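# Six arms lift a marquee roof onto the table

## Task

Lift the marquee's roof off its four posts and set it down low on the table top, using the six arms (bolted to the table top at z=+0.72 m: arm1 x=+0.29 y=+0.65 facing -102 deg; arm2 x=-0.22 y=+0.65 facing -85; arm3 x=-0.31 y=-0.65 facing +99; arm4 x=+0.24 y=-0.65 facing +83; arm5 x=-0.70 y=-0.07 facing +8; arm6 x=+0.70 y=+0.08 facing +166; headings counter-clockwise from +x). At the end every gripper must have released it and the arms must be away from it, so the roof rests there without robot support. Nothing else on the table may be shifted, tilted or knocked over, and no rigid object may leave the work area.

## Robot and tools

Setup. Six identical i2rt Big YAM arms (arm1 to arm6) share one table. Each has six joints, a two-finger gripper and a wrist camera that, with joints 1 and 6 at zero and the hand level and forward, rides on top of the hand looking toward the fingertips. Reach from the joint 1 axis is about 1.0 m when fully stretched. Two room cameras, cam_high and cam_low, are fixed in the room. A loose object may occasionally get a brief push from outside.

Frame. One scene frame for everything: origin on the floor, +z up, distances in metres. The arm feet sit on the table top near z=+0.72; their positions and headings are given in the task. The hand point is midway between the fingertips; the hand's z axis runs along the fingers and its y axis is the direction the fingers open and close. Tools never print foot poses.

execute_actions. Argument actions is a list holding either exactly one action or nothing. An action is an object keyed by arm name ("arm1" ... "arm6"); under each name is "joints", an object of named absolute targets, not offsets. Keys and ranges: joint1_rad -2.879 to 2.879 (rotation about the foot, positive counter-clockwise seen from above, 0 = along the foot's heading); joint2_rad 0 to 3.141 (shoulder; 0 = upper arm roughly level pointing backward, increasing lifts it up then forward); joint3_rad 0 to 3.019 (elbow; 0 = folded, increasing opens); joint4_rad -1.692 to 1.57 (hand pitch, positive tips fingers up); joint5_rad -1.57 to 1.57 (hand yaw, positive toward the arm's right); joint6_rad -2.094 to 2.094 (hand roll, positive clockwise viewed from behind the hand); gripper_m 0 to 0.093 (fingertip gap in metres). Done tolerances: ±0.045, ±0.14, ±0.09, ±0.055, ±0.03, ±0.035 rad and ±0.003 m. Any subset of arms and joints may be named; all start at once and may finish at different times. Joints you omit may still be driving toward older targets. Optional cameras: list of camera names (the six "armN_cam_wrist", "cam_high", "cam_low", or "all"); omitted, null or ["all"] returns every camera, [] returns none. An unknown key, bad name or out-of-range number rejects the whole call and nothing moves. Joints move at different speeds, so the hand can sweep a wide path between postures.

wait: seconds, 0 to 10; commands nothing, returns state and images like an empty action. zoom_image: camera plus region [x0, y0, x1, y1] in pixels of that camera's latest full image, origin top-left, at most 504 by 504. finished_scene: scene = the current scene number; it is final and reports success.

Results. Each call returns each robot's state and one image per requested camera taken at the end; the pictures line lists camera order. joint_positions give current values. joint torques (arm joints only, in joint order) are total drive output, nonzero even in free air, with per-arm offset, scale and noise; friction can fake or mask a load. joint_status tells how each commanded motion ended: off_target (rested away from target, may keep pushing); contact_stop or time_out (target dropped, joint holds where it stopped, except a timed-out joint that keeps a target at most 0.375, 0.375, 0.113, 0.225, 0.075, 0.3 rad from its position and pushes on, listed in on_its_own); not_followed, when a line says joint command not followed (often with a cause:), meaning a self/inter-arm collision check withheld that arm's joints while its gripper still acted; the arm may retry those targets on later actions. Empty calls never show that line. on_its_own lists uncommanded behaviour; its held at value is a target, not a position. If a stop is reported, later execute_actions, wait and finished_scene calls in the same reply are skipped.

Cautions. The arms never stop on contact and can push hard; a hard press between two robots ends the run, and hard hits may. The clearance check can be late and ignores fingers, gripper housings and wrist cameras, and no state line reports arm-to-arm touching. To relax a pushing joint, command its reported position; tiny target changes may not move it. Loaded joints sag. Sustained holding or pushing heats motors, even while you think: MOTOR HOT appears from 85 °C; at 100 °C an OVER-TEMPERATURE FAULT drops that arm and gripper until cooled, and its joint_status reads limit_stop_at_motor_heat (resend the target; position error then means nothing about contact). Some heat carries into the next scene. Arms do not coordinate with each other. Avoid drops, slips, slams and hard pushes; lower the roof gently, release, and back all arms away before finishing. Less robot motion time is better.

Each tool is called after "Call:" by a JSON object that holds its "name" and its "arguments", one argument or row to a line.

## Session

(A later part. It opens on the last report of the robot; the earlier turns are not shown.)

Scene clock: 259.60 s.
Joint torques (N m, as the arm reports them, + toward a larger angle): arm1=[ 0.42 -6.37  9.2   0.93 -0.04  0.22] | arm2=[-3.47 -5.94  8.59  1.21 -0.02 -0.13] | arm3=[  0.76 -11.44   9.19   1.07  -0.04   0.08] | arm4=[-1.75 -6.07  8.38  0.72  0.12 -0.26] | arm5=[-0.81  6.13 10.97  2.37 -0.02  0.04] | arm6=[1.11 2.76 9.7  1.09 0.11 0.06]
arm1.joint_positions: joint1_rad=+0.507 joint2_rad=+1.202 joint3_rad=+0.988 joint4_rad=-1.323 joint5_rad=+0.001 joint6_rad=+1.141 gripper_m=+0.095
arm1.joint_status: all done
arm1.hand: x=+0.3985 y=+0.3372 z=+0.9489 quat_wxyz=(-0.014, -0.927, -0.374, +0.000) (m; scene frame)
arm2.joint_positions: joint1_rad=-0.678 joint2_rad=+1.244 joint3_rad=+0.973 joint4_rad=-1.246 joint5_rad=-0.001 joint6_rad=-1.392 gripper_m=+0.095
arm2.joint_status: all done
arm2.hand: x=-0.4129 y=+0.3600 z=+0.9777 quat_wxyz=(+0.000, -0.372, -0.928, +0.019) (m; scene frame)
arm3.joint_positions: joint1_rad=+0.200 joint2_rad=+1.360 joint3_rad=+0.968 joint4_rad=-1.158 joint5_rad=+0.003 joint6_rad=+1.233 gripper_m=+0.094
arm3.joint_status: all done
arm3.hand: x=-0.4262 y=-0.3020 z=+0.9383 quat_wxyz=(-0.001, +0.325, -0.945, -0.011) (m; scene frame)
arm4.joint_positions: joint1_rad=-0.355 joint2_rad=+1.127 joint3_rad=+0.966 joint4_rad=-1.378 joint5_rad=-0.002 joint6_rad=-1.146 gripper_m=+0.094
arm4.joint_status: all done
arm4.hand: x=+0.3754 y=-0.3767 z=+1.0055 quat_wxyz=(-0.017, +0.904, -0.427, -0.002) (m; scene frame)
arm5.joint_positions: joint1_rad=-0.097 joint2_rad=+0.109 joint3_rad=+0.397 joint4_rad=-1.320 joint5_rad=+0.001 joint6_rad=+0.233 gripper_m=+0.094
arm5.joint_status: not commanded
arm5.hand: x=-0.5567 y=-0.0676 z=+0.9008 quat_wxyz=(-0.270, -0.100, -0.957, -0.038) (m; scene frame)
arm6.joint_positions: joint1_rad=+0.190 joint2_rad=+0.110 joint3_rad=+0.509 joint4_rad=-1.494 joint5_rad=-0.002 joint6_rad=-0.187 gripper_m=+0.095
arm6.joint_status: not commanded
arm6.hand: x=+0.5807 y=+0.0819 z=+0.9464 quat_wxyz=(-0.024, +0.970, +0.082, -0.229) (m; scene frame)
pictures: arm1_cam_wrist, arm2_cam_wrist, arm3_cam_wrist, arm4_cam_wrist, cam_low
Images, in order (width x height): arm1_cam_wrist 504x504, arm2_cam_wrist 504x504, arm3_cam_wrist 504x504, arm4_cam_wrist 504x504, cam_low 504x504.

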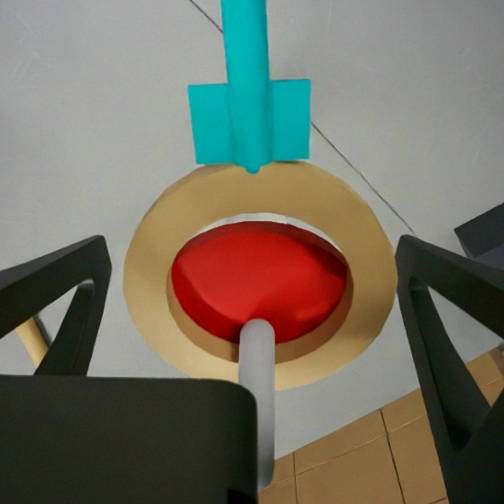

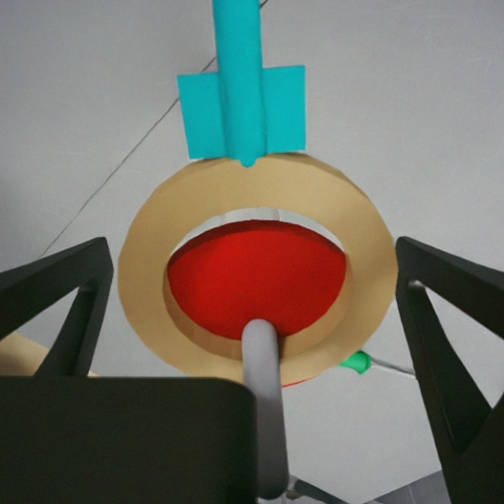

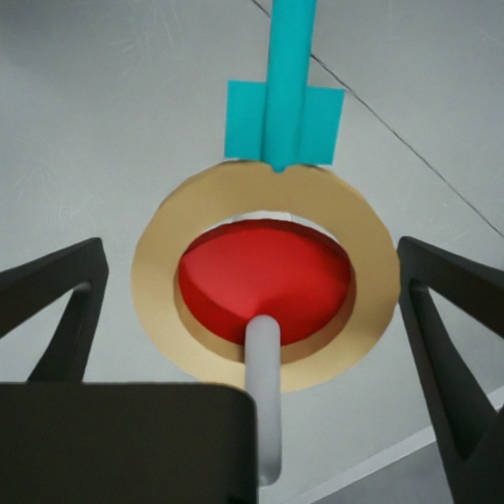

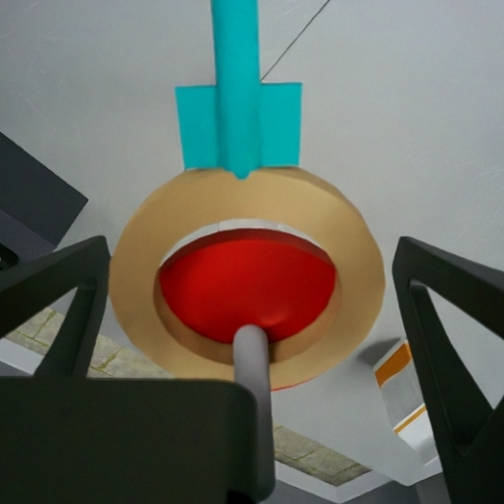

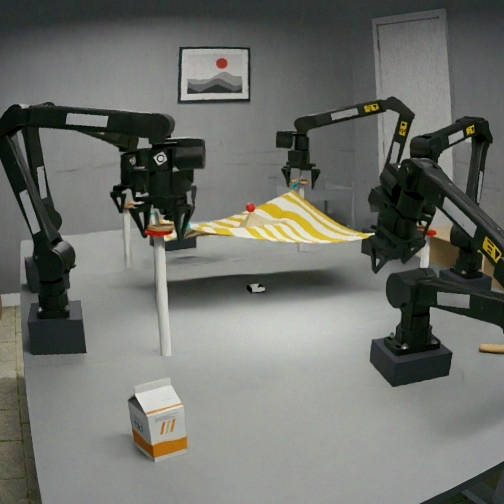

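Call:
{"name": "execute_actions", "arguments": {
  "actions": [
    {"arm1":{"joints":{"gripper_m":0.06}},"arm2":{"joints":{"gripper_m":0.06}},"arm3":{"joints":{"gripper_m":0.06}},"arm4":{"joints":{"gripper_m":0.06}}}
  ],
  "cameras": ["arm1_cam_wrist","arm2_cam_wrist","arm3_cam_wrist","arm4_cam_wrist"]
}}

Scene clock: 267.13 s.
Joint torques (N m, as the arm reports them, + toward a larger angle): arm1=[ 0.66 -6.64  9.22  0.97 -0.07  0.21] | arm2=[-3.21 -5.88  8.6   1.04 -0.03 -0.12] | arm3=[  0.58 -10.62   9.31   1.17  -0.19   0.07] | arm4=[-1.08 -5.63  8.31  0.93  0.14 -0.27] | arm5=[-1.03  5.84 10.84  2.37 -0.02  0.06] | arm6=[1.11 2.76 9.68 1.09 0.11 0.06]
arm1.joint_positions: joint1_rad=+0.507 joint2_rad=+1.202 joint3_rad=+0.987 joint4_rad=-1.323 joint5_rad=+0.003 joint6_rad=+1.141 gripper_m=+0.066
arm1.joint_status: gripper_m off_target (ended at +0.066, target +0.060)
arm1.hand: x=+0.3982 y=+0.3375 z=+0.9486 quat_wxyz=(-0.014, -0.927, -0.374, +0.001) (m; scene frame)
arm2.joint_positions: joint1_rad=-0.678 joint2_rad=+1.244 joint3_rad=+0.973 joint4_rad=-1.242 joint5_rad=-0.001 joint6_rad=-1.393 gripper_m=+0.067
arm2.joint_status: gripper_m off_target (ended at +0.067, target +0.060)
arm2.hand: x=-0.4134 y=+0.3593 z=+0.9778 quat_wxyz=(+0.000, -0.372, -0.928, +0.021) (m; scene frame)
arm3.joint_positions: joint1_rad=+0.200 joint2_rad=+1.357 joint3_rad=+0.965 joint4_rad=-1.161 joint5_rad=+0.007 joint6_rad=+1.233 gripper_m=+0.065
arm3.joint_status: gripper_m off_target (ended at +0.065, target +0.060)
arm3.hand: x=-0.4250 y=-0.3036 z=+0.9384 quat_wxyz=(-0.003, +0.325, -0.946, -0.010) (m; scene frame)
arm4.joint_positions: joint1_rad=-0.355 joint2_rad=+1.127 joint3_rad=+0.966 joint4_rad=-1.378 joint5_rad=-0.002 joint6_rad=-1.146 gripper_m=+0.066
arm4.joint_status: gripper_m off_target (ended at +0.066, target +0.060)
arm4.hand: x=+0.3754 y=-0.3767 z=+1.0055 quat_wxyz=(-0.017, +0.904, -0.427, -0.002) (m; scene frame)
arm5.joint_positions: joint1_rad=-0.097 joint2_rad=+0.109 joint3_rad=+0.397 joint4_rad=-1.320 joint5_rad=+0.001 joint6_rad=+0.233 gripper_m=+0.094
arm5.joint_status: not commanded
arm5.hand: x=-0.5567 y=-0.0676 z=+0.9008 quat_wxyz=(-0.270, -0.100, -0.957, -0.038) (m; scene frame)
arm6.joint_positions: joint1_rad=+0.190 joint2_rad=+0.110 joint3_rad=+0.509 joint4_rad=-1.494 joint5_rad=-0.002 joint6_rad=-0.187 gripper_m=+0.095
arm6.joint_status: not commanded
arm6.hand: x=+0.5807 y=+0.0819 z=+0.9464 quat_wxyz=(-0.024, +0.970, +0.082, -0.229) (m; scene frame)
pictures: arm1_cam_wrist, arm2_cam_wrist, arm3_cam_wrist, arm4_cam_wrist
Images, in order (width x height): arm1_cam_wrist 504x504, arm2_cam_wrist 504x504, arm3_cam_wrist 504x504, arm4_cam_wrist 504x504.

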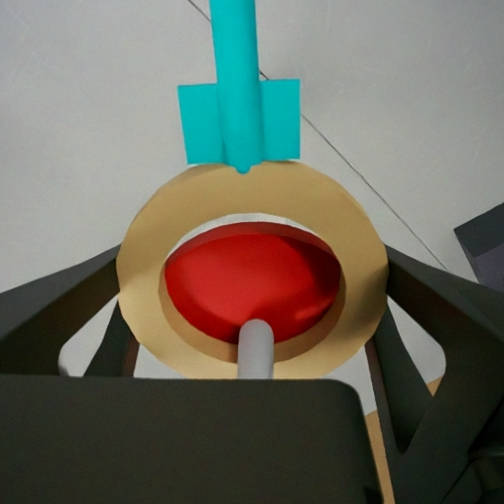

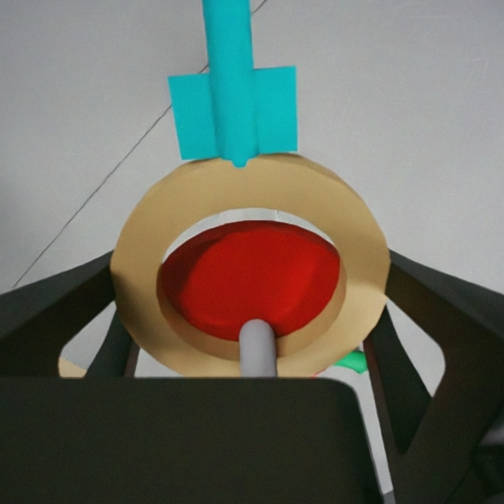

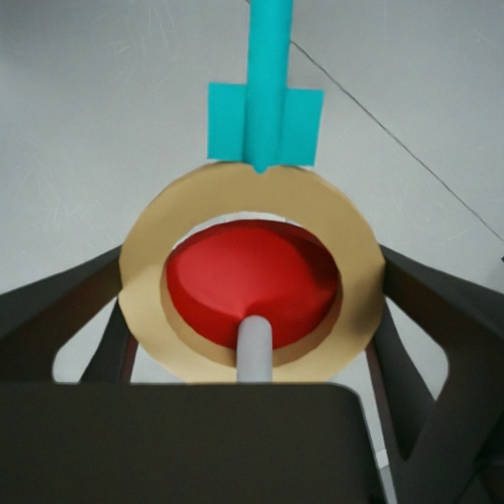

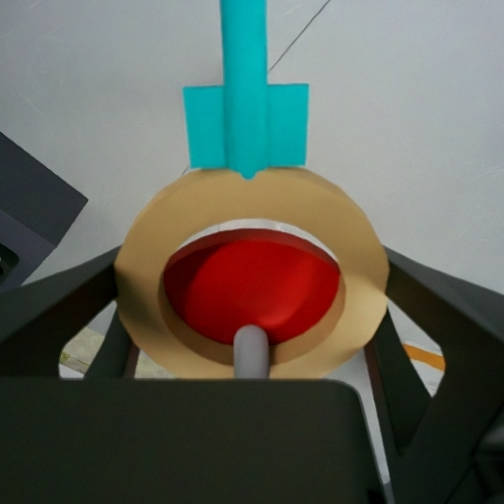

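Call:
{"name": "execute_actions", "arguments": {
  "actions": [
    {"arm1":{"joints":{"gripper_m":0.082,"joint1_rad":0.478}},"arm2":{"joints":{"gripper_m":0.082,"joint1_rad":-0.646}},"arm3":{"joints":{"gripper_m":0.082,"joint1_rad":0.17}},"arm4":{"joints":{"gripper_m":0.082,"joint1_rad":-0.324}}}
  ],
  "cameras": []
}}

Call:
{"name": "execute_actions", "arguments": {
  "actions": [
    {"arm1":{"joints":{"gripper_m":0.055}},"arm2":{"joints":{"gripper_m":0.055}},"arm3":{"joints":{"gripper_m":0.055}},"arm4":{"joints":{"gripper_m":0.055}}}
  ],
  "cameras": ["arm1_cam_wrist","arm2_cam_wrist","arm3_cam_wrist","arm4_cam_wrist"]
}}

Scene clock: 282.20 s.
Joint torques (N m, as the arm reports them, + toward a larger angle): arm1=[-1.19 -6.76  9.37  1.01 -0.06  0.23] | arm2=[-1.86 -6.06  8.58  1.05 -0.03 -0.12] | arm3=[ -1.02 -10.97   9.42   1.1   -0.05   0.08] | arm4=[ 0.47 -5.78  8.3   0.72  0.15 -0.3 ] | arm5=[-1.67  6.   10.89  2.35  0.    0.04] | arm6=[1.09 2.77 9.7  1.07 0.11 0.06]
arm1.joint_positions: joint1_rad=+0.489 joint2_rad=+1.202 joint3_rad=+0.987 joint4_rad=-1.323 joint5_rad=+0.003 joint6_rad=+1.141 gripper_m=+0.082
arm1.joint_status: all done
arm1.hand: x=+0.3926 y=+0.3356 z=+0.9486 quat_wxyz=(-0.013, -0.931, -0.366, +0.001) (m; scene frame)
arm2.joint_positions: joint1_rad=-0.657 joint2_rad=+1.244 joint3_rad=+0.973 joint4_rad=-1.242 joint5_rad=-0.001 joint6_rad=-1.393 gripper_m=+0.082
arm2.joint_status: all done
arm2.hand: x=-0.4072 y=+0.3553 z=+0.9778 quat_wxyz=(+0.000, -0.362, -0.932, +0.021) (m; scene frame)
arm3.joint_positions: joint1_rad=+0.180 joint2_rad=+1.357 joint3_rad=+0.965 joint4_rad=-1.158 joint5_rad=+0.004 joint6_rad=+1.233 gripper_m=+0.082
arm3.joint_status: all done
arm3.hand: x=-0.4188 y=-0.3008 z=+0.9384 quat_wxyz=(-0.001, +0.316, -0.949, -0.011) (m; scene frame)
arm4.joint_positions: joint1_rad=-0.335 joint2_rad=+1.127 joint3_rad=+0.966 joint4_rad=-1.378 joint5_rad=-0.002 joint6_rad=-1.146 gripper_m=+0.082
arm4.joint_status: all done
arm4.hand: x=+0.3697 y=-0.3740 z=+1.0055 quat_wxyz=(-0.017, +0.908, -0.418, -0.002) (m; scene frame)
arm5.joint_positions: joint1_rad=-0.097 joint2_rad=+0.109 joint3_rad=+0.397 joint4_rad=-1.320 joint5_rad=+0.001 joint6_rad=+0.233 gripper_m=+0.094
arm5.joint_status: not commanded
arm5.hand: x=-0.5567 y=-0.0676 z=+0.9008 quat_wxyz=(-0.270, -0.100, -0.957, -0.038) (m; scene frame)
arm6.joint_positions: joint1_rad=+0.190 joint2_rad=+0.110 joint3_rad=+0.509 joint4_rad=-1.494 joint5_rad=-0.002 joint6_rad=-0.187 gripper_m=+0.095
arm6.joint_status: not commanded
arm6.hand: x=+0.5807 y=+0.0819 z=+0.9464 quat_wxyz=(-0.024, +0.970, +0.082, -0.229) (m; scene frame)
pictures: none
No camera images: the call's "cameras" was empty. Leave "cameras" out to get every camera's image.

Scene clock: 282.73 s.
Joint torques (N m, as the arm reports them, + toward a larger angle): arm1=[-1.   -6.33  9.23  0.95 -0.04  0.23] | arm2=[-1.94 -6.06  8.62  0.79 -0.04 -0.11] | arm3=[ -0.88 -10.46   9.39   1.07  -0.05   0.04] | arm4=[ 0.16 -5.42  8.46  0.7   0.12 -0.28] | arm5=[-0.61  5.71 10.89  2.4   0.    0.04] | arm6=[1.13 2.8  9.7  1.1  0.11 0.06]
arm1.joint_positions: joint1_rad=+0.489 joint2_rad=+1.202 joint3_rad=+0.987 joint4_rad=-1.322 joint5_rad=+0.002 joint6_rad=+1.141 gripper_m=+0.065
arm1.joint_status: gripper_m off_target (ended at +0.065, target +0.055)
arm1.hand: x=+0.3928 y=+0.3353 z=+0.9486 quat_wxyz=(-0.014, -0.931, -0.365, +0.001) (m; scene frame)
arm2.joint_positions: joint1_rad=-0.657 joint2_rad=+1.244 joint3_rad=+0.973 joint4_rad=-1.236 joint5_rad=-0.001 joint6_rad=-1.394 gripper_m=+0.065
arm2.joint_status: gripper_m off_target (ended at +0.065, target +0.055)
arm2.hand: x=-0.4081 y=+0.3541 z=+0.9779 quat_wxyz=(+0.001, -0.361, -0.932, +0.024) (m; scene frame)
arm3.joint_positions: joint1_rad=+0.180 joint2_rad=+1.357 joint3_rad=+0.965 joint4_rad=-1.157 joint5_rad=+0.004 joint6_rad=+1.233 gripper_m=+0.065
arm3.joint_status: gripper_m off_target (ended at +0.065, target +0.055)
arm3.hand: x=-0.4188 y=-0.3007 z=+0.9384 quat_wxyz=(-0.001, +0.316, -0.949, -0.011) (m; scene frame)
arm4.joint_positions: joint1_rad=-0.335 joint2_rad=+1.127 joint3_rad=+0.966 joint4_rad=-1.374 joint5_rad=-0.001 joint6_rad=-1.146 gripper_m=+0.064
arm4.joint_status: gripper_m off_target (ended at +0.064, target +0.055)
arm4.hand: x=+0.3702 y=-0.3731 z=+1.0056 quat_wxyz=(-0.019, +0.909, -0.417, -0.002) (m; scene frame)
arm5.joint_positions: joint1_rad=-0.097 joint2_rad=+0.109 joint3_rad=+0.397 joint4_rad=-1.320 joint5_rad=+0.001 joint6_rad=+0.233 gripper_m=+0.094
arm5.joint_status: not commanded
arm5.hand: x=-0.5567 y=-0.0676 z=+0.9008 quat_wxyz=(-0.270, -0.100, -0.957, -0.038) (m; scene frame)
arm6.joint_positions: joint1_rad=+0.190 joint2_rad=+0.110 joint3_rad=+0.509 joint4_rad=-1.494 joint5_rad=-0.002 joint6_rad=-0.187 gripper_m=+0.095
arm6.joint_status: not commanded
arm6.hand: x=+0.5807 y=+0.0819 z=+0.9464 quat_wxyz=(-0.024, +0.970, +0.082, -0.229) (m; scene frame)
pictures: arm1_cam_wrist, arm2_cam_wrist, arm3_cam_wrist, arm4_cam_wrist
Images, in order (width x height): arm1_cam_wrist 504x504, arm2_cam_wrist 504x504, arm3_cam_wrist 504x504, arm4_cam_wrist 504x504.

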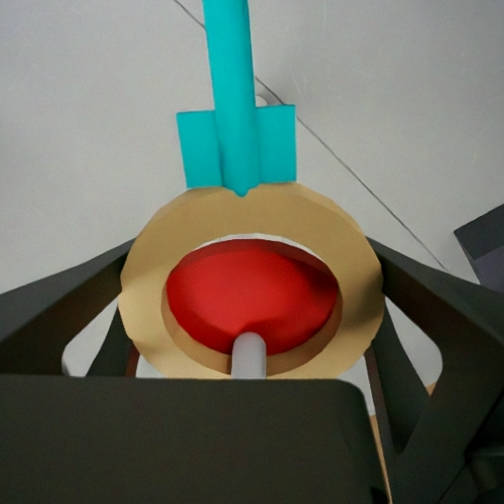

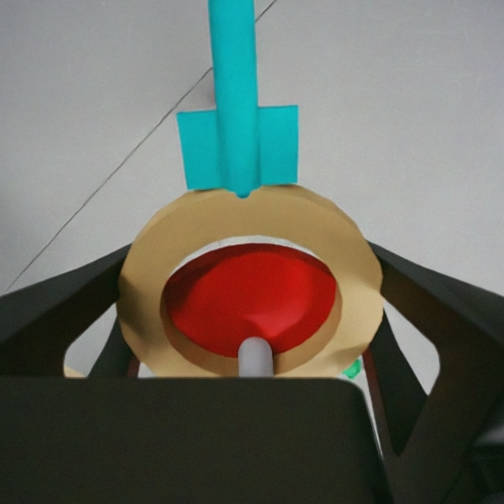

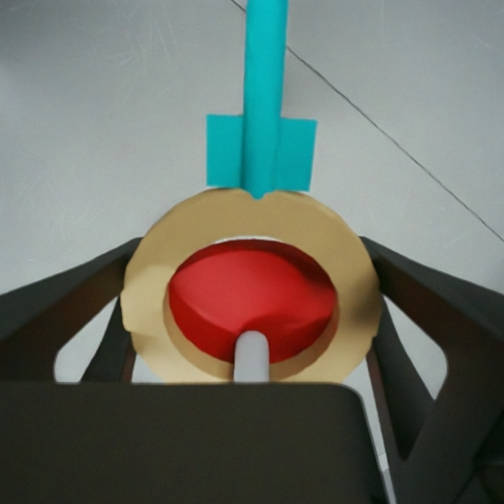

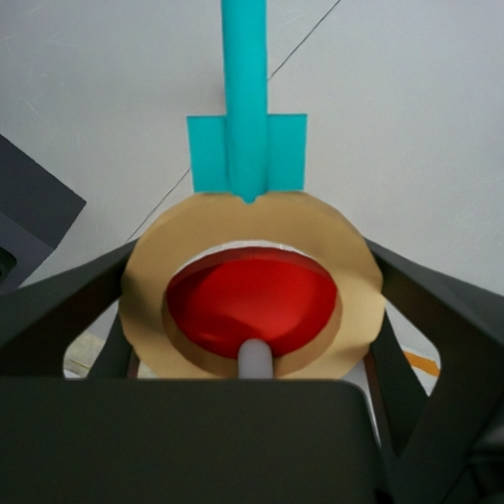

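Call:
{"name": "execute_actions", "arguments": {
  "actions": [
    {"arm1":{"joints":{"joint3_rad":1.03,"joint1_rad":0.505,"joint4_rad":-1.34}},"arm2":{"joints":{"joint3_rad":1.015,"joint1_rad":-0.673,"joint4_rad":-1.255}},"arm3":{"joints":{"joint3_rad":1.01,"joint1_rad":0.196,"joint4_rad":-1.175}},"arm4":{"joints":{"joint3_rad":1.005,"joint1_rad":-0.351,"joint4_rad":-1.392}}}
  ],
  "cameras": []
}}

Scene clock: 305.67 s.
Joint torques (N m, as the arm reports them, + toward a larger angle): arm1=[ 0.98 -6.61 12.35 -0.29 -0.04  0.21] | arm2=[-3.73 -6.12 12.57 -0.17 -0.05 -0.1 ] | arm3=[  1.1  -10.99  13.4   -0.36  -0.04   0.08] | arm4=[-1.77 -5.32 10.63 -0.36  0.07 -0.26] | arm5=[-1.32  6.13 10.81  2.44  0.03  0.02] | arm6=[1.08 2.84 9.7  1.07 0.11 0.06]
arm1.joint_positions: joint1_rad=+0.489 joint2_rad=+1.202 joint3_rad=+0.987 joint4_rad=-1.324 joint5_rad=+0.002 joint6_rad=+1.142 gripper_m=+0.065
arm1.joint_status: all done
arm1.hand: x=+0.3929 y=+0.3358 z=+0.9485 quat_wxyz=(-0.013, -0.931, -0.365, +0.001) (m; scene frame)
arm2.joint_positions: joint1_rad=-0.657 joint2_rad=+1.244 joint3_rad=+0.973 joint4_rad=-1.237 joint5_rad=-0.001 joint6_rad=-1.394 gripper_m=+0.065
arm2.joint_status: all done
arm2.hand: x=-0.4081 y=+0.3543 z=+0.9779 quat_wxyz=(+0.001, -0.361, -0.932, +0.024) (m; scene frame)
arm3.joint_positions: joint1_rad=+0.181 joint2_rad=+1.357 joint3_rad=+0.965 joint4_rad=-1.157 joint5_rad=+0.004 joint6_rad=+1.233 gripper_m=+0.065
arm3.joint_status: all done
arm3.hand: x=-0.4194 y=-0.3009 z=+0.9384 quat_wxyz=(-0.001, +0.317, -0.948, -0.011) (m; scene frame)
arm4.joint_positions: joint1_rad=-0.335 joint2_rad=+1.127 joint3_rad=+0.966 joint4_rad=-1.374 joint5_rad=-0.001 joint6_rad=-1.146 gripper_m=+0.064
arm4.joint_status: all done
arm4.hand: x=+0.3703 y=-0.3732 z=+1.0056 quat_wxyz=(-0.019, +0.908, -0.418, -0.002) (m; scene frame)
arm5.joint_positions: joint1_rad=-0.097 joint2_rad=+0.109 joint3_rad=+0.397 joint4_rad=-1.320 joint5_rad=+0.001 joint6_rad=+0.233 gripper_m=+0.094
arm5.joint_status: not commanded
arm5.hand: x=-0.5567 y=-0.0676 z=+0.9008 quat_wxyz=(-0.270, -0.100, -0.957, -0.038) (m; scene frame)
arm6.joint_positions: joint1_rad=+0.190 joint2_rad=+0.110 joint3_rad=+0.509 joint4_rad=-1.494 joint5_rad=-0.002 joint6_rad=-0.187 gripper_m=+0.095
arm6.joint_status: not commanded
arm6.hand: x=+0.5807 y=+0.0819 z=+0.9464 quat_wxyz=(-0.024, +0.970, +0.082, -0.229) (m; scene frame)
pictures: none
No camera images: the call's "cameras" was empty. Leave "cameras" out to get every camera's image.

Call:
{"name": "execute_actions", "arguments": {
  "actions": [
    {"arm1":{"joints":{"joint3_rad":1.11,"joint1_rad":0.54,"joint4_rad":-1.45}},"arm2":{"joints":{"joint3_rad":1.095,"joint1_rad":-0.708,"joint4_rad":-1.365}},"arm3":{"joints":{"joint3_rad":1.09,"joint1_rad":0.229,"joint4_rad":-1.30}},"arm4":{"joints":{"joint3_rad":1.085,"joint1_rad":-0.388,"joint4_rad":-1.497}}}
  ],
  "cameras": ["arm1_cam_wrist","arm2_cam_wrist","arm3_cam_wrist","arm4_cam_wrist","cam_low"]
}}

Scene clock: 314.27 s.
Joint torques (N m, as the arm reports them, + toward a larger angle): arm1=[ 1.05 -6.38 12.93 -0.22 -0.1   0.19] | arm2=[-4.1  -6.02 13.62 -0.06  0.31 -0.06] | arm3=[  0.44 -11.2   14.21  -0.43  -0.06   0.08] | arm4=[-1.94 -6.01 11.39 -0.73  0.33 -0.22] | arm5=[-1.38  6.05 10.89  2.45  0.03  0.01] | arm6=[1.13 2.79 9.7  1.08 0.11 0.06]
arm1.joint_positions: joint1_rad=+0.529 joint2_rad=+1.203 joint3_rad=+1.061 joint4_rad=-1.436 joint5_rad=+0.003 joint6_rad=+1.144 gripper_m=+0.065
arm1.joint_status: all done
arm1.hand: x=+0.4035 y=+0.3438 z=+0.9763 quat_wxyz=(+0.006, -0.924, -0.383, +0.000) (m; scene frame)
arm2.joint_positions: joint1_rad=-0.687 joint2_rad=+1.246 joint3_rad=+1.041 joint4_rad=-1.351 joint5_rad=-0.009 joint6_rad=-1.399 gripper_m=+0.065
arm2.joint_status: all done
arm2.hand: x=-0.4130 y=+0.3632 z=+1.0025 quat_wxyz=(-0.008, -0.373, -0.928, +0.001) (m; scene frame)
arm3.joint_positions: joint1_rad=+0.219 joint2_rad=+1.357 joint3_rad=+1.035 joint4_rad=-1.284 joint5_rad=+0.004 joint6_rad=+1.233 gripper_m=+0.065
arm3.joint_status: all done
arm3.hand: x=-0.4310 y=-0.3094 z=+0.9637 quat_wxyz=(-0.001, +0.335, -0.942, +0.017) (m; scene frame)
arm4.joint_positions: joint1_rad=-0.370 joint2_rad=+1.131 joint3_rad=+1.037 joint4_rad=-1.475 joint5_rad=-0.008 joint6_rad=-1.149 gripper_m=+0.064
arm4.joint_status: all done
arm4.hand: x=+0.3772 y=-0.3807 z=+1.0313 quat_wxyz=(-0.002, +0.902, -0.432, -0.005) (m; scene frame)
arm5.joint_positions: joint1_rad=-0.097 joint2_rad=+0.109 joint3_rad=+0.397 joint4_rad=-1.320 joint5_rad=+0.001 joint6_rad=+0.233 gripper_m=+0.094
arm5.joint_status: not commanded
arm5.hand: x=-0.5567 y=-0.0676 z=+0.9008 quat_wxyz=(-0.270, -0.100, -0.957, -0.038) (m; scene frame)
arm6.joint_positions: joint1_rad=+0.190 joint2_rad=+0.110 joint3_rad=+0.509 joint4_rad=-1.494 joint5_rad=-0.002 joint6_rad=-0.187 gripper_m=+0.095
arm6.joint_status: not commanded
arm6.hand: x=+0.5807 y=+0.0819 z=+0.9464 quat_wxyz=(-0.024, +0.970, +0.082, -0.229) (m; scene frame)
pictures: arm1_cam_wrist, arm2_cam_wrist, arm3_cam_wrist, arm4_cam_wrist, cam_low
Images, in order (width x height): arm1_cam_wrist 504x504, arm2_cam_wrist 504x504, arm3_cam_wrist 504x504, arm4_cam_wrist 504x504, cam_low 504x504.

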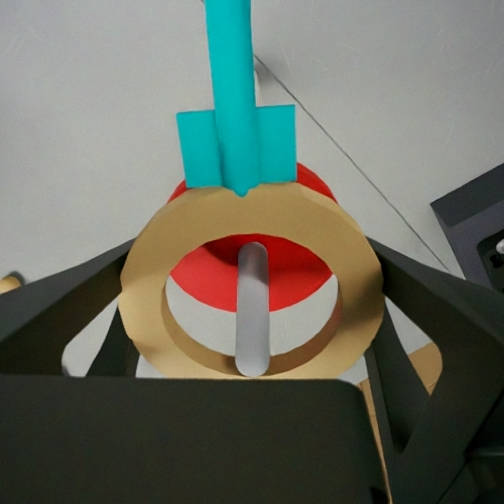

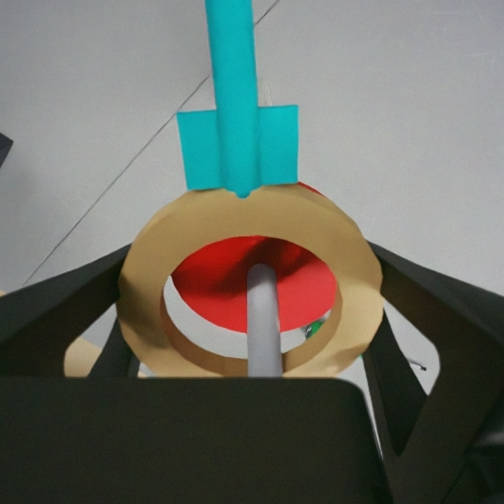

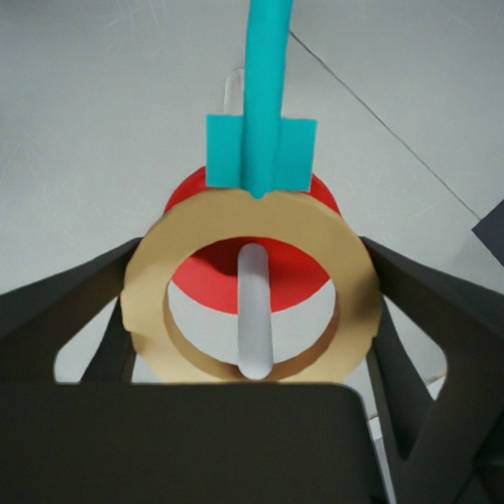

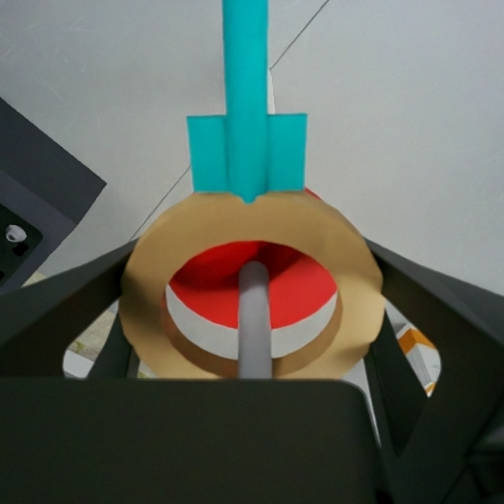

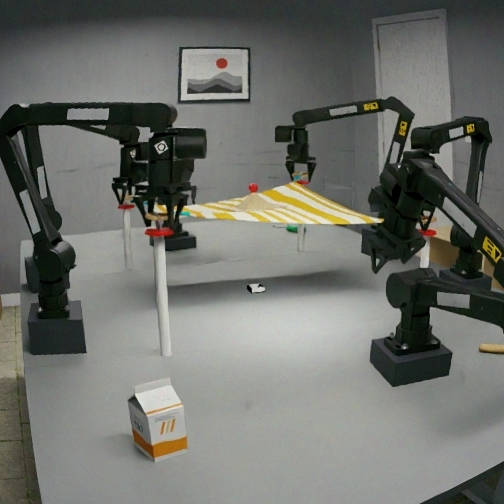

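Call:
{"name": "execute_actions", "arguments": {
  "actions": [
    {"arm1":{"joints":{"joint3_rad":1.245,"joint1_rad":0.558,"joint4_rad":-1.61}},"arm2":{"joints":{"joint3_rad":1.23,"joint1_rad":-0.738,"joint4_rad":-1.515}},"arm3":{"joints":{"joint3_rad":1.23,"joint1_rad":0.243,"joint4_rad":-1.495}},"arm4":{"joints":{"joint3_rad":1.22,"joint1_rad":-0.42,"joint4_rad":-1.647}}}
  ],
  "cameras": ["arm1_cam_wrist","arm2_cam_wrist","arm3_cam_wrist","arm4_cam_wrist","cam_low"]
}}

Scene clock: 323.97 s.
Joint torques (N m, as the arm reports them, + toward a larger angle): arm1=[ 1.32 -6.31 12.28 -0.34 -0.1   0.2 ] | arm2=[-5.01 -6.41 13.1   0.01  0.47 -0.06] | arm3=[  1.16 -12.71  13.37  -0.45  -0.07   0.06] | arm4=[-2.77 -6.34 10.25 -0.73  0.49 -0.26] | arm5=[-1.14  6.29 10.79  2.44  0.    0.03] | arm6=[1.11 2.8  9.71 1.1  0.11 0.06]
arm1.joint_positions: joint1_rad=+0.540 joint2_rad=+1.203 joint3_rad=+1.205 joint4_rad=-1.596 joint5_rad=+0.003 joint6_rad=+1.144 gripper_m=+0.065
arm1.joint_status: all done
arm1.hand: x=+0.4067 y=+0.3449 z=+1.0309 quat_wxyz=(+0.014, -0.922, -0.388, +0.000) (m; scene frame)
arm2.joint_positions: joint1_rad=-0.705 joint2_rad=+1.246 joint3_rad=+1.186 joint4_rad=-1.504 joint5_rad=-0.013 joint6_rad=-1.399 gripper_m=+0.065
arm2.joint_status: all done
arm2.hand: x=-0.4215 y=+0.3614 z=+1.0570 quat_wxyz=(-0.010, -0.381, -0.924, -0.002) (m; scene frame)
arm3.joint_positions: joint1_rad=+0.227 joint2_rad=+1.358 joint3_rad=+1.186 joint4_rad=-1.479 joint5_rad=+0.004 joint6_rad=+1.234 gripper_m=+0.065
arm3.joint_status: all done
arm3.hand: x=-0.4345 y=-0.3075 z=+1.0197 quat_wxyz=(-0.002, +0.338, -0.940, +0.040) (m; scene frame)
arm4.joint_positions: joint1_rad=-0.391 joint2_rad=+1.131 joint3_rad=+1.186 joint4_rad=-1.623 joint5_rad=-0.013 joint6_rad=-1.149 gripper_m=+0.064
arm4.joint_status: all done
arm4.hand: x=+0.3829 y=-0.3823 z=+1.0881 quat_wxyz=(-0.003, +0.897, -0.442, -0.008) (m; scene frame)
arm5.joint_positions: joint1_rad=-0.097 joint2_rad=+0.109 joint3_rad=+0.397 joint4_rad=-1.320 joint5_rad=+0.001 joint6_rad=+0.233 gripper_m=+0.094
arm5.joint_status: not commanded
arm5.hand: x=-0.5567 y=-0.0676 z=+0.9008 quat_wxyz=(-0.270, -0.100, -0.957, -0.038) (m; scene frame)
arm6.joint_positions: joint1_rad=+0.190 joint2_rad=+0.110 joint3_rad=+0.509 joint4_rad=-1.494 joint5_rad=-0.002 joint6_rad=-0.187 gripper_m=+0.095
arm6.joint_status: not commanded
arm6.hand: x=+0.5807 y=+0.0819 z=+0.9464 quat_wxyz=(-0.024, +0.970, +0.082, -0.229) (m; scene frame)
pictures: arm1_cam_wrist, arm2_cam_wrist, arm3_cam_wrist, arm4_cam_wrist, cam_low
Images, in order (width x height): arm1_cam_wrist 504x504, arm2_cam_wrist 504x504, arm3_cam_wrist 504x504, arm4_cam_wrist 504x504, cam_low 504x504.

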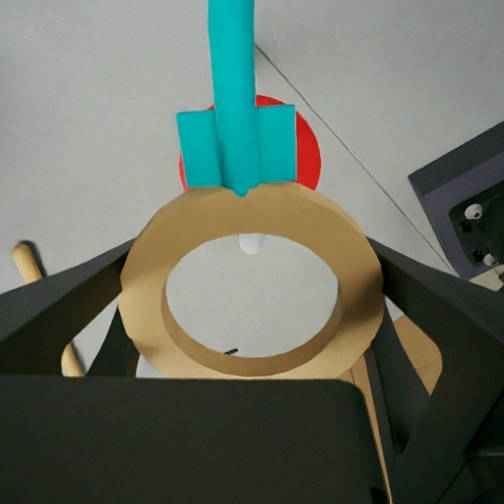

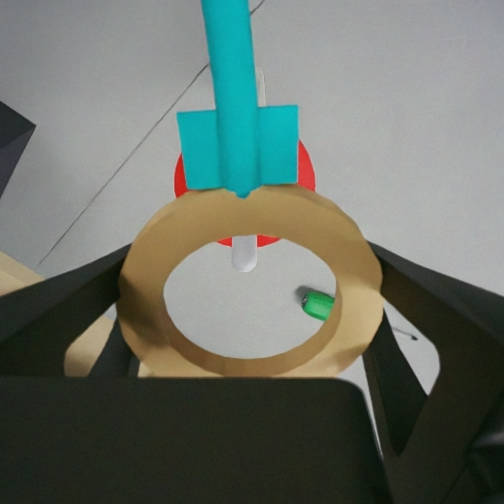

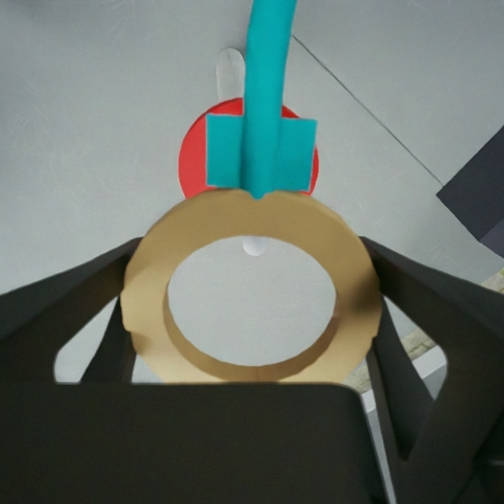

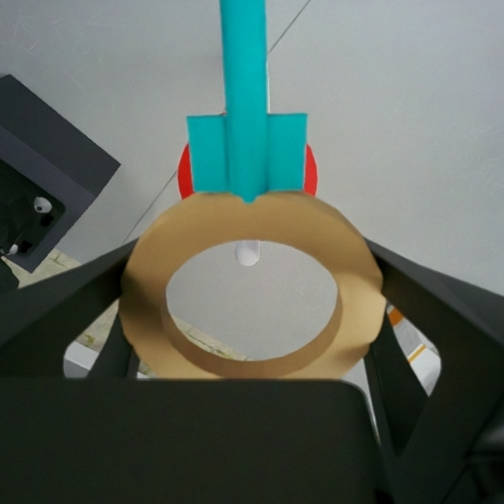

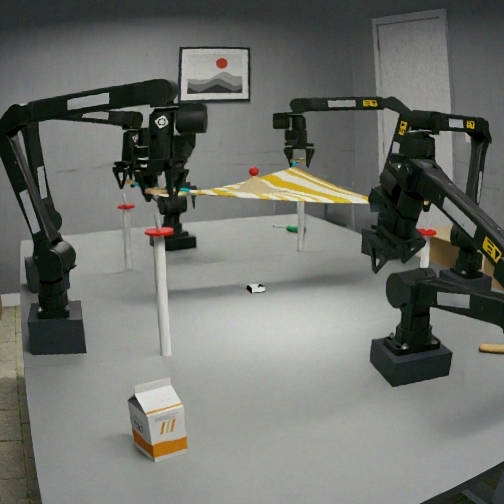

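Call:
{"name": "execute_actions", "arguments": {
  "actions": [
    {"arm1":{"joints":{"joint1_rad":0.02,"joint6_rad":0.3,"joint2_rad":1.0,"joint4_rad":-1.68}},"arm2":{"joints":{"joint1_rad":-0.29,"joint6_rad":-0.3,"joint2_rad":1.05,"joint4_rad":-1.68}},"arm3":{"joints":{"joint1_rad":-0.19,"joint6_rad":0.3,"joint3_rad":1.4,"joint4_rad":-1.55}},"arm4":{"joints":{"joint1_rad":0.13,"joint6_rad":-0.3}}}
  ],
  "cameras": ["cam_high","cam_low"]
}}

Scene clock: 359.40 s.
Joint torques (N m, as the arm reports them, + toward a larger angle): arm1=[-0.74 -3.91 12.29  0.17 -0.11  0.04] | arm2=[-2.15 -2.67 13.15  0.27  0.14  0.03] | arm3=[  0.38 -12.11  13.94  -0.26   0.    -0.07] | arm4=[-0.45 -6.48 10.38 -0.66  0.25  0.03] | arm5=[-1.06  5.68 10.86  2.36 -0.01  0.02] | arm6=[1.11 2.8  9.7  1.1  0.11 0.06]
arm1.joint_positions: joint1_rad=+0.028 joint2_rad=+0.999 joint3_rad=+1.205 joint4_rad=-1.669 joint5_rad=+0.002 joint6_rad=+0.309 gripper_m=+0.065
arm1.joint_status: all done
arm1.hand: x=+0.2505 y=+0.3770 z=+1.0873 quat_wxyz=(-0.038, -0.846, -0.530, +0.034) (m; scene frame)
arm2.joint_positions: joint1_rad=-0.296 joint2_rad=+1.038 joint3_rad=+1.186 joint4_rad=-1.670 joint5_rad=-0.004 joint6_rad=-0.311 gripper_m=+0.065
arm2.joint_status: all done
arm2.hand: x=-0.2797 y=+0.3752 z=+1.1188 quat_wxyz=(-0.016, -0.668, -0.744, +0.012) (m; scene frame)
arm3.joint_positions: joint1_rad=-0.197 joint2_rad=+1.359 joint3_rad=+1.358 joint4_rad=-1.533 joint5_rad=+0.001 joint6_rad=+0.308 gripper_m=+0.065
arm3.joint_status: all done
arm3.hand: x=-0.2806 y=-0.2518 z=+1.0836 quat_wxyz=(-0.011, +0.561, -0.827, -0.014) (m; scene frame)
arm4.joint_positions: joint1_rad=+0.125 joint2_rad=+1.131 joint3_rad=+1.186 joint4_rad=-1.627 joint5_rad=-0.004 joint6_rad=-0.315 gripper_m=+0.064
arm4.joint_status: all done
arm4.hand: x=+0.2333 y=-0.3478 z=+1.0885 quat_wxyz=(+0.001, +0.816, -0.578, -0.003) (m; scene frame)
arm5.joint_positions: joint1_rad=-0.097 joint2_rad=+0.109 joint3_rad=+0.397 joint4_rad=-1.320 joint5_rad=+0.001 joint6_rad=+0.233 gripper_m=+0.094
arm5.joint_status: not commanded
arm5.hand: x=-0.5567 y=-0.0676 z=+0.9008 quat_wxyz=(-0.270, -0.100, -0.957, -0.038) (m; scene frame)
arm6.joint_positions: joint1_rad=+0.190 joint2_rad=+0.110 joint3_rad=+0.509 joint4_rad=-1.494 joint5_rad=-0.002 joint6_rad=-0.187 gripper_m=+0.095
arm6.joint_status: not commanded
arm6.hand: x=+0.5807 y=+0.0819 z=+0.9464 quat_wxyz=(-0.024, +0.970, +0.082, -0.229) (m; scene frame)
pictures: cam_high, cam_low
Images, in order (width x height): cam_high 504x504, cam_low 504x504.

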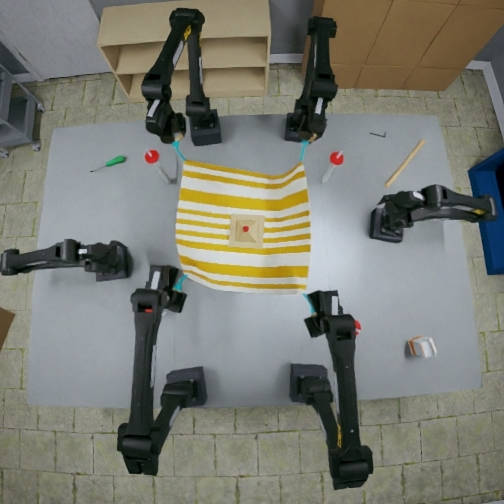

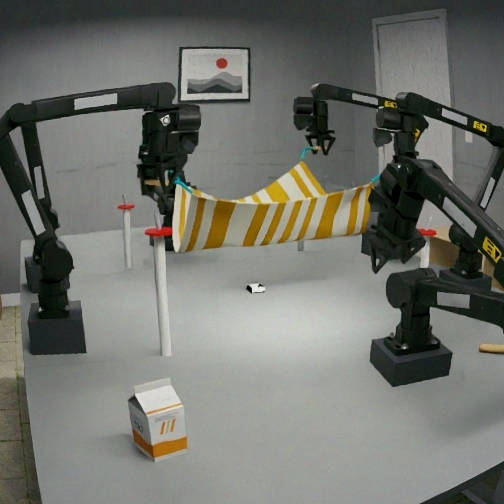

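Call:
{"name": "execute_actions", "arguments": {
  "actions": [
    {"arm1":{"joints":{"joint2_rad":0.908,"joint3_rad":0.985,"joint4_rad":-1.63}},"arm2":{"joints":{"joint2_rad":0.915,"joint3_rad":0.85,"joint4_rad":-1.5}},"arm3":{"joints":{"joint2_rad":1.485,"joint3_rad":1.32,"joint4_rad":-1.39}},"arm4":{"joints":{"joint2_rad":1.478,"joint3_rad":1.37,"joint4_rad":-1.395}}}
  ],
  "cameras": ["cam_high","cam_low"]
}}

Scene clock: 370.20 s.
Joint torques (N m, as the arm reports them, + toward a larger angle): arm1=[-0.69 -2.7   9.49  0.73 -0.08  0.02] | arm2=[-2.24 -1.63  9.05  1.16  0.13  0.04] | arm3=[  0.42 -15.77   9.96   0.95  -0.02  -0.11] | arm4=[ -0.73 -14.09   9.72   0.64   0.23   0.01] | arm5=[-0.86  5.77 10.81  2.44  0.    0.01] | arm6=[1.14 2.79 9.71 1.08 0.11 0.06]
arm1.joint_positions: joint1_rad=+0.028 joint2_rad=+0.909 joint3_rad=+0.976 joint4_rad=-1.640 joint5_rad=+0.002 joint6_rad=+0.309 gripper_m=+0.065
arm1.joint_status: all done
arm1.hand: x=+0.2577 y=+0.4277 z=+1.0189 quat_wxyz=(+0.004, -0.847, -0.531, -0.002) (m; scene frame)
arm2.joint_positions: joint1_rad=-0.296 joint2_rad=+0.909 joint3_rad=+0.852 joint4_rad=-1.512 joint5_rad=-0.004 joint6_rad=-0.309 gripper_m=+0.065
arm2.joint_status: all done
arm2.hand: x=-0.2677 y=+0.4283 z=+1.0207 quat_wxyz=(-0.004, -0.668, -0.744, -0.009) (m; scene frame)
arm3.joint_positions: joint1_rad=-0.197 joint2_rad=+1.503 joint3_rad=+1.320 joint4_rad=-1.405 joint5_rad=+0.001 joint6_rad=+0.307 gripper_m=+0.065
arm3.joint_status: all done
arm3.hand: x=-0.2782 y=-0.2162 z=+1.0127 quat_wxyz=(+0.005, +0.562, -0.827, +0.006) (m; scene frame)
arm4.joint_positions: joint1_rad=+0.125 joint2_rad=+1.490 joint3_rad=+1.344 joint4_rad=-1.409 joint5_rad=-0.003 joint6_rad=-0.314 gripper_m=+0.064
arm4.joint_status: all done
arm4.hand: x=+0.2302 y=-0.2100 z=+1.0235 quat_wxyz=(-0.006, +0.816, -0.578, -0.008) (m; scene frame)
arm5.joint_positions: joint1_rad=-0.097 joint2_rad=+0.109 joint3_rad=+0.397 joint4_rad=-1.320 joint5_rad=+0.001 joint6_rad=+0.233 gripper_m=+0.094
arm5.joint_status: not commanded
arm5.hand: x=-0.5567 y=-0.0676 z=+0.9008 quat_wxyz=(-0.270, -0.100, -0.957, -0.038) (m; scene frame)
arm6.joint_positions: joint1_rad=+0.190 joint2_rad=+0.110 joint3_rad=+0.509 joint4_rad=-1.494 joint5_rad=-0.002 joint6_rad=-0.187 gripper_m=+0.095
arm6.joint_status: not commanded
arm6.hand: x=+0.5807 y=+0.0819 z=+0.9464 quat_wxyz=(-0.024, +0.970, +0.082, -0.229) (m; scene frame)
pictures: cam_high, cam_low
Images, in order (width x height): cam_high 504x504, cam_low 504x504.

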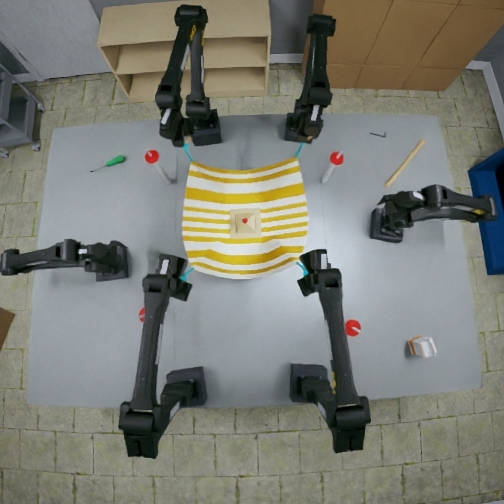

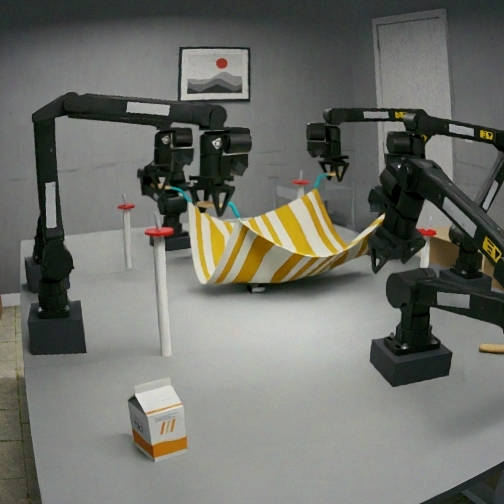

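Call:
{"name": "execute_actions", "arguments": {
  "actions": [
    {"arm1":{"joints":{"joint2_rad":1.0,"joint3_rad":0.58,"joint4_rad":-1.128}},"arm2":{"joints":{"joint2_rad":1.097,"joint3_rad":0.485,"joint4_rad":-0.94}},"arm3":{"joints":{"joint2_rad":1.585,"joint3_rad":0.964,"joint4_rad":-0.92}},"arm4":{"joints":{"joint2_rad":1.588,"joint3_rad":0.975,"joint4_rad":-0.92}}}
  ],
  "cameras": ["cam_low"]
}}

Scene clock: 386.00 s.
Joint torques (N m, as the arm reports them, + toward a larger angle): arm1=[-0.68 -3.97  8.41  1.03 -0.09  0.01] | arm2=[-2.22 -3.27  7.12  1.21  0.1   0.03] | arm3=[  0.54 -15.49   8.27   1.11  -0.02  -0.09] | arm4=[ -0.28 -14.17   7.02   0.7    0.22   0.01] | arm5=[-1.05  6.48 10.81  2.34  0.    0.03] | arm6=[1.18 2.81 9.71 1.09 0.11 0.06]
arm1.joint_positions: joint1_rad=+0.028 joint2_rad=+1.010 joint3_rad=+0.575 joint4_rad=-1.142 joint5_rad=+0.002 joint6_rad=+0.309 gripper_m=+0.065
arm1.joint_status: all done
arm1.hand: x=+0.2577 y=+0.4292 z=+0.8487 quat_wxyz=(+0.005, -0.847, -0.531, -0.003) (m; scene frame)
arm2.joint_positions: joint1_rad=-0.296 joint2_rad=+1.106 joint3_rad=+0.489 joint4_rad=-0.953 joint5_rad=-0.003 joint6_rad=-0.308 gripper_m=+0.065
arm2.joint_status: all done
arm2.hand: x=-0.2654 y=+0.4299 z=+0.8501 quat_wxyz=(-0.004, -0.669, -0.744, -0.009) (m; scene frame)
arm3.joint_positions: joint1_rad=-0.197 joint2_rad=+1.601 joint3_rad=+0.965 joint4_rad=-0.937 joint5_rad=+0.001 joint6_rad=+0.307 gripper_m=+0.065
arm3.joint_status: all done
arm3.hand: x=-0.2804 y=-0.2434 z=+0.8491 quat_wxyz=(+0.001, +0.562, -0.827, +0.001) (m; scene frame)
arm4.joint_positions: joint1_rad=+0.125 joint2_rad=+1.601 joint3_rad=+0.967 joint4_rad=-0.937 joint5_rad=-0.003 joint6_rad=-0.314 gripper_m=+0.064
arm4.joint_status: all done
arm4.hand: x=+0.2307 y=-0.2413 z=+0.8465 quat_wxyz=(+0.000, +0.816, -0.579, -0.003) (m; scene frame)
arm5.joint_positions: joint1_rad=-0.097 joint2_rad=+0.109 joint3_rad=+0.397 joint4_rad=-1.320 joint5_rad=+0.001 joint6_rad=+0.233 gripper_m=+0.094
arm5.joint_status: not commanded
arm5.hand: x=-0.5567 y=-0.0676 z=+0.9008 quat_wxyz=(-0.270, -0.100, -0.957, -0.038) (m; scene frame)
arm6.joint_positions: joint1_rad=+0.190 joint2_rad=+0.110 joint3_rad=+0.509 joint4_rad=-1.494 joint5_rad=-0.002 joint6_rad=-0.187 gripper_m=+0.095
arm6.joint_status: not commanded
arm6.hand: x=+0.5807 y=+0.0819 z=+0.9464 quat_wxyz=(-0.024, +0.970, +0.082, -0.229) (m; scene frame)
pictures: cam_low
Images, in order (width x height): cam_low 504x504.

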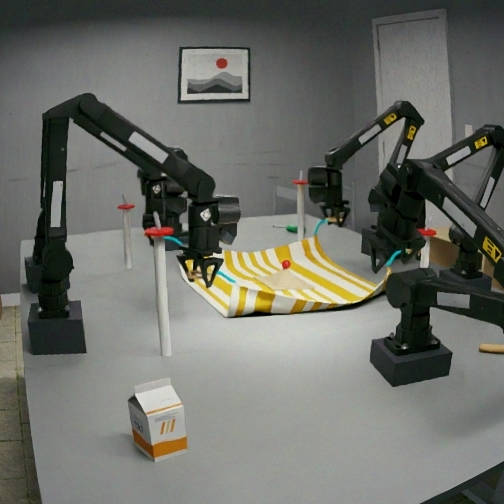

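Call:
{"name": "execute_actions", "arguments": {
  "actions": [
    {"arm1":{"joints":{"joint2_rad":1.31,"joint3_rad":0.397,"joint4_rad":-0.628,"joint6_rad":0}},"arm2":{"joints":{"joint2_rad":1.518,"joint3_rad":0.355,"joint4_rad":-0.384,"joint6_rad":0}},"arm3":{"joints":{"joint2_rad":1.807,"joint3_rad":0.837,"joint4_rad":-0.567,"joint6_rad":0}},"arm4":{"joints":{"joint2_rad":1.798,"joint3_rad":0.845,"joint4_rad":-0.579,"joint6_rad":0}}}
  ],
  "cameras": ["cam_high","cam_low"]
}}

Scene clock: 399.77 s.
Joint torques (N m, as the arm reports them, + toward a larger angle): arm1=[-0.73 -4.59  6.21  0.99 -0.11  0.  ] | arm2=[-2.31 -3.48  3.78  1.26  0.13  0.02] | arm3=[  0.43 -16.25   5.99   1.14   0.08  -0.12] | arm4=[ -0.66 -13.98   5.29   0.81   0.15   0.  ] | arm5=[-0.94  6.04 11.06  2.4   0.02  0.03] | arm6=[1.16 2.79 9.7  1.09 0.11 0.06]
arm1.joint_positions: joint1_rad=+0.028 joint2_rad=+1.314 joint3_rad=+0.386 joint4_rad=-0.642 joint5_rad=+0.002 joint6_rad=+0.010 gripper_m=+0.065
arm1.joint_status: all done
arm1.hand: x=+0.2581 y=+0.4324 z=+0.7305 quat_wxyz=(+0.003, -0.759, -0.651, -0.001) (m; scene frame)
arm2.joint_positions: joint1_rad=-0.296 joint2_rad=+1.506 joint3_rad=+0.355 joint4_rad=-0.397 joint5_rad=-0.003 joint6_rad=-0.009 gripper_m=+0.065
arm2.joint_status: all done
arm2.hand: x=-0.2642 y=+0.4289 z=+0.7358 quat_wxyz=(-0.009, -0.772, -0.636, -0.001) (m; scene frame)
arm3.joint_positions: joint1_rad=-0.197 joint2_rad=+1.819 joint3_rad=+0.836 joint4_rad=-0.585 joint5_rad=-0.002 joint6_rad=+0.008 gripper_m=+0.065
arm3.joint_status: all done
arm3.hand: x=-0.2821 y=-0.2578 z=+0.7321 quat_wxyz=(+0.000, +0.678, -0.735, -0.002) (m; scene frame)
arm4.joint_positions: joint1_rad=+0.127 joint2_rad=+1.804 joint3_rad=+0.836 joint4_rad=-0.597 joint5_rad=+0.000 joint6_rad=-0.015 gripper_m=+0.064
arm4.joint_status: all done
arm4.hand: x=+0.2305 y=-0.2568 z=+0.7341 quat_wxyz=(-0.002, +0.721, -0.693, -0.004) (m; scene frame)
arm5.joint_positions: joint1_rad=-0.097 joint2_rad=+0.109 joint3_rad=+0.397 joint4_rad=-1.320 joint5_rad=+0.001 joint6_rad=+0.233 gripper_m=+0.094
arm5.joint_status: not commanded
arm5.hand: x=-0.5567 y=-0.0676 z=+0.9008 quat_wxyz=(-0.270, -0.100, -0.957, -0.038) (m; scene frame)
arm6.joint_positions: joint1_rad=+0.190 joint2_rad=+0.110 joint3_rad=+0.509 joint4_rad=-1.494 joint5_rad=-0.002 joint6_rad=-0.187 gripper_m=+0.095
arm6.joint_status: not commanded
arm6.hand: x=+0.5807 y=+0.0819 z=+0.9464 quat_wxyz=(-0.024, +0.970, +0.082, -0.229) (m; scene frame)
pictures: cam_high, cam_low
Images, in order (width x height): cam_high 504x504, cam_low 504x504.

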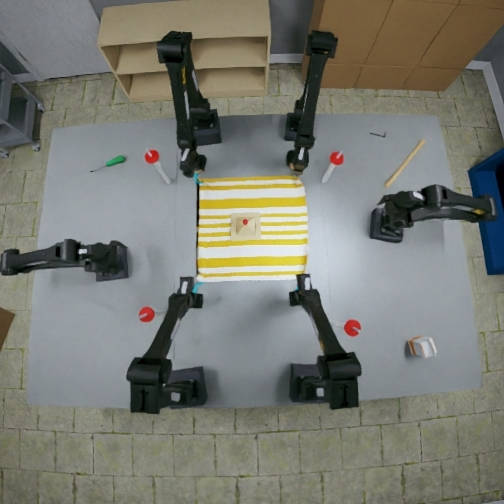

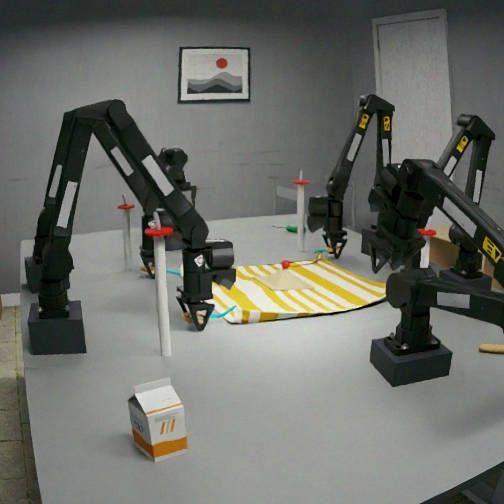

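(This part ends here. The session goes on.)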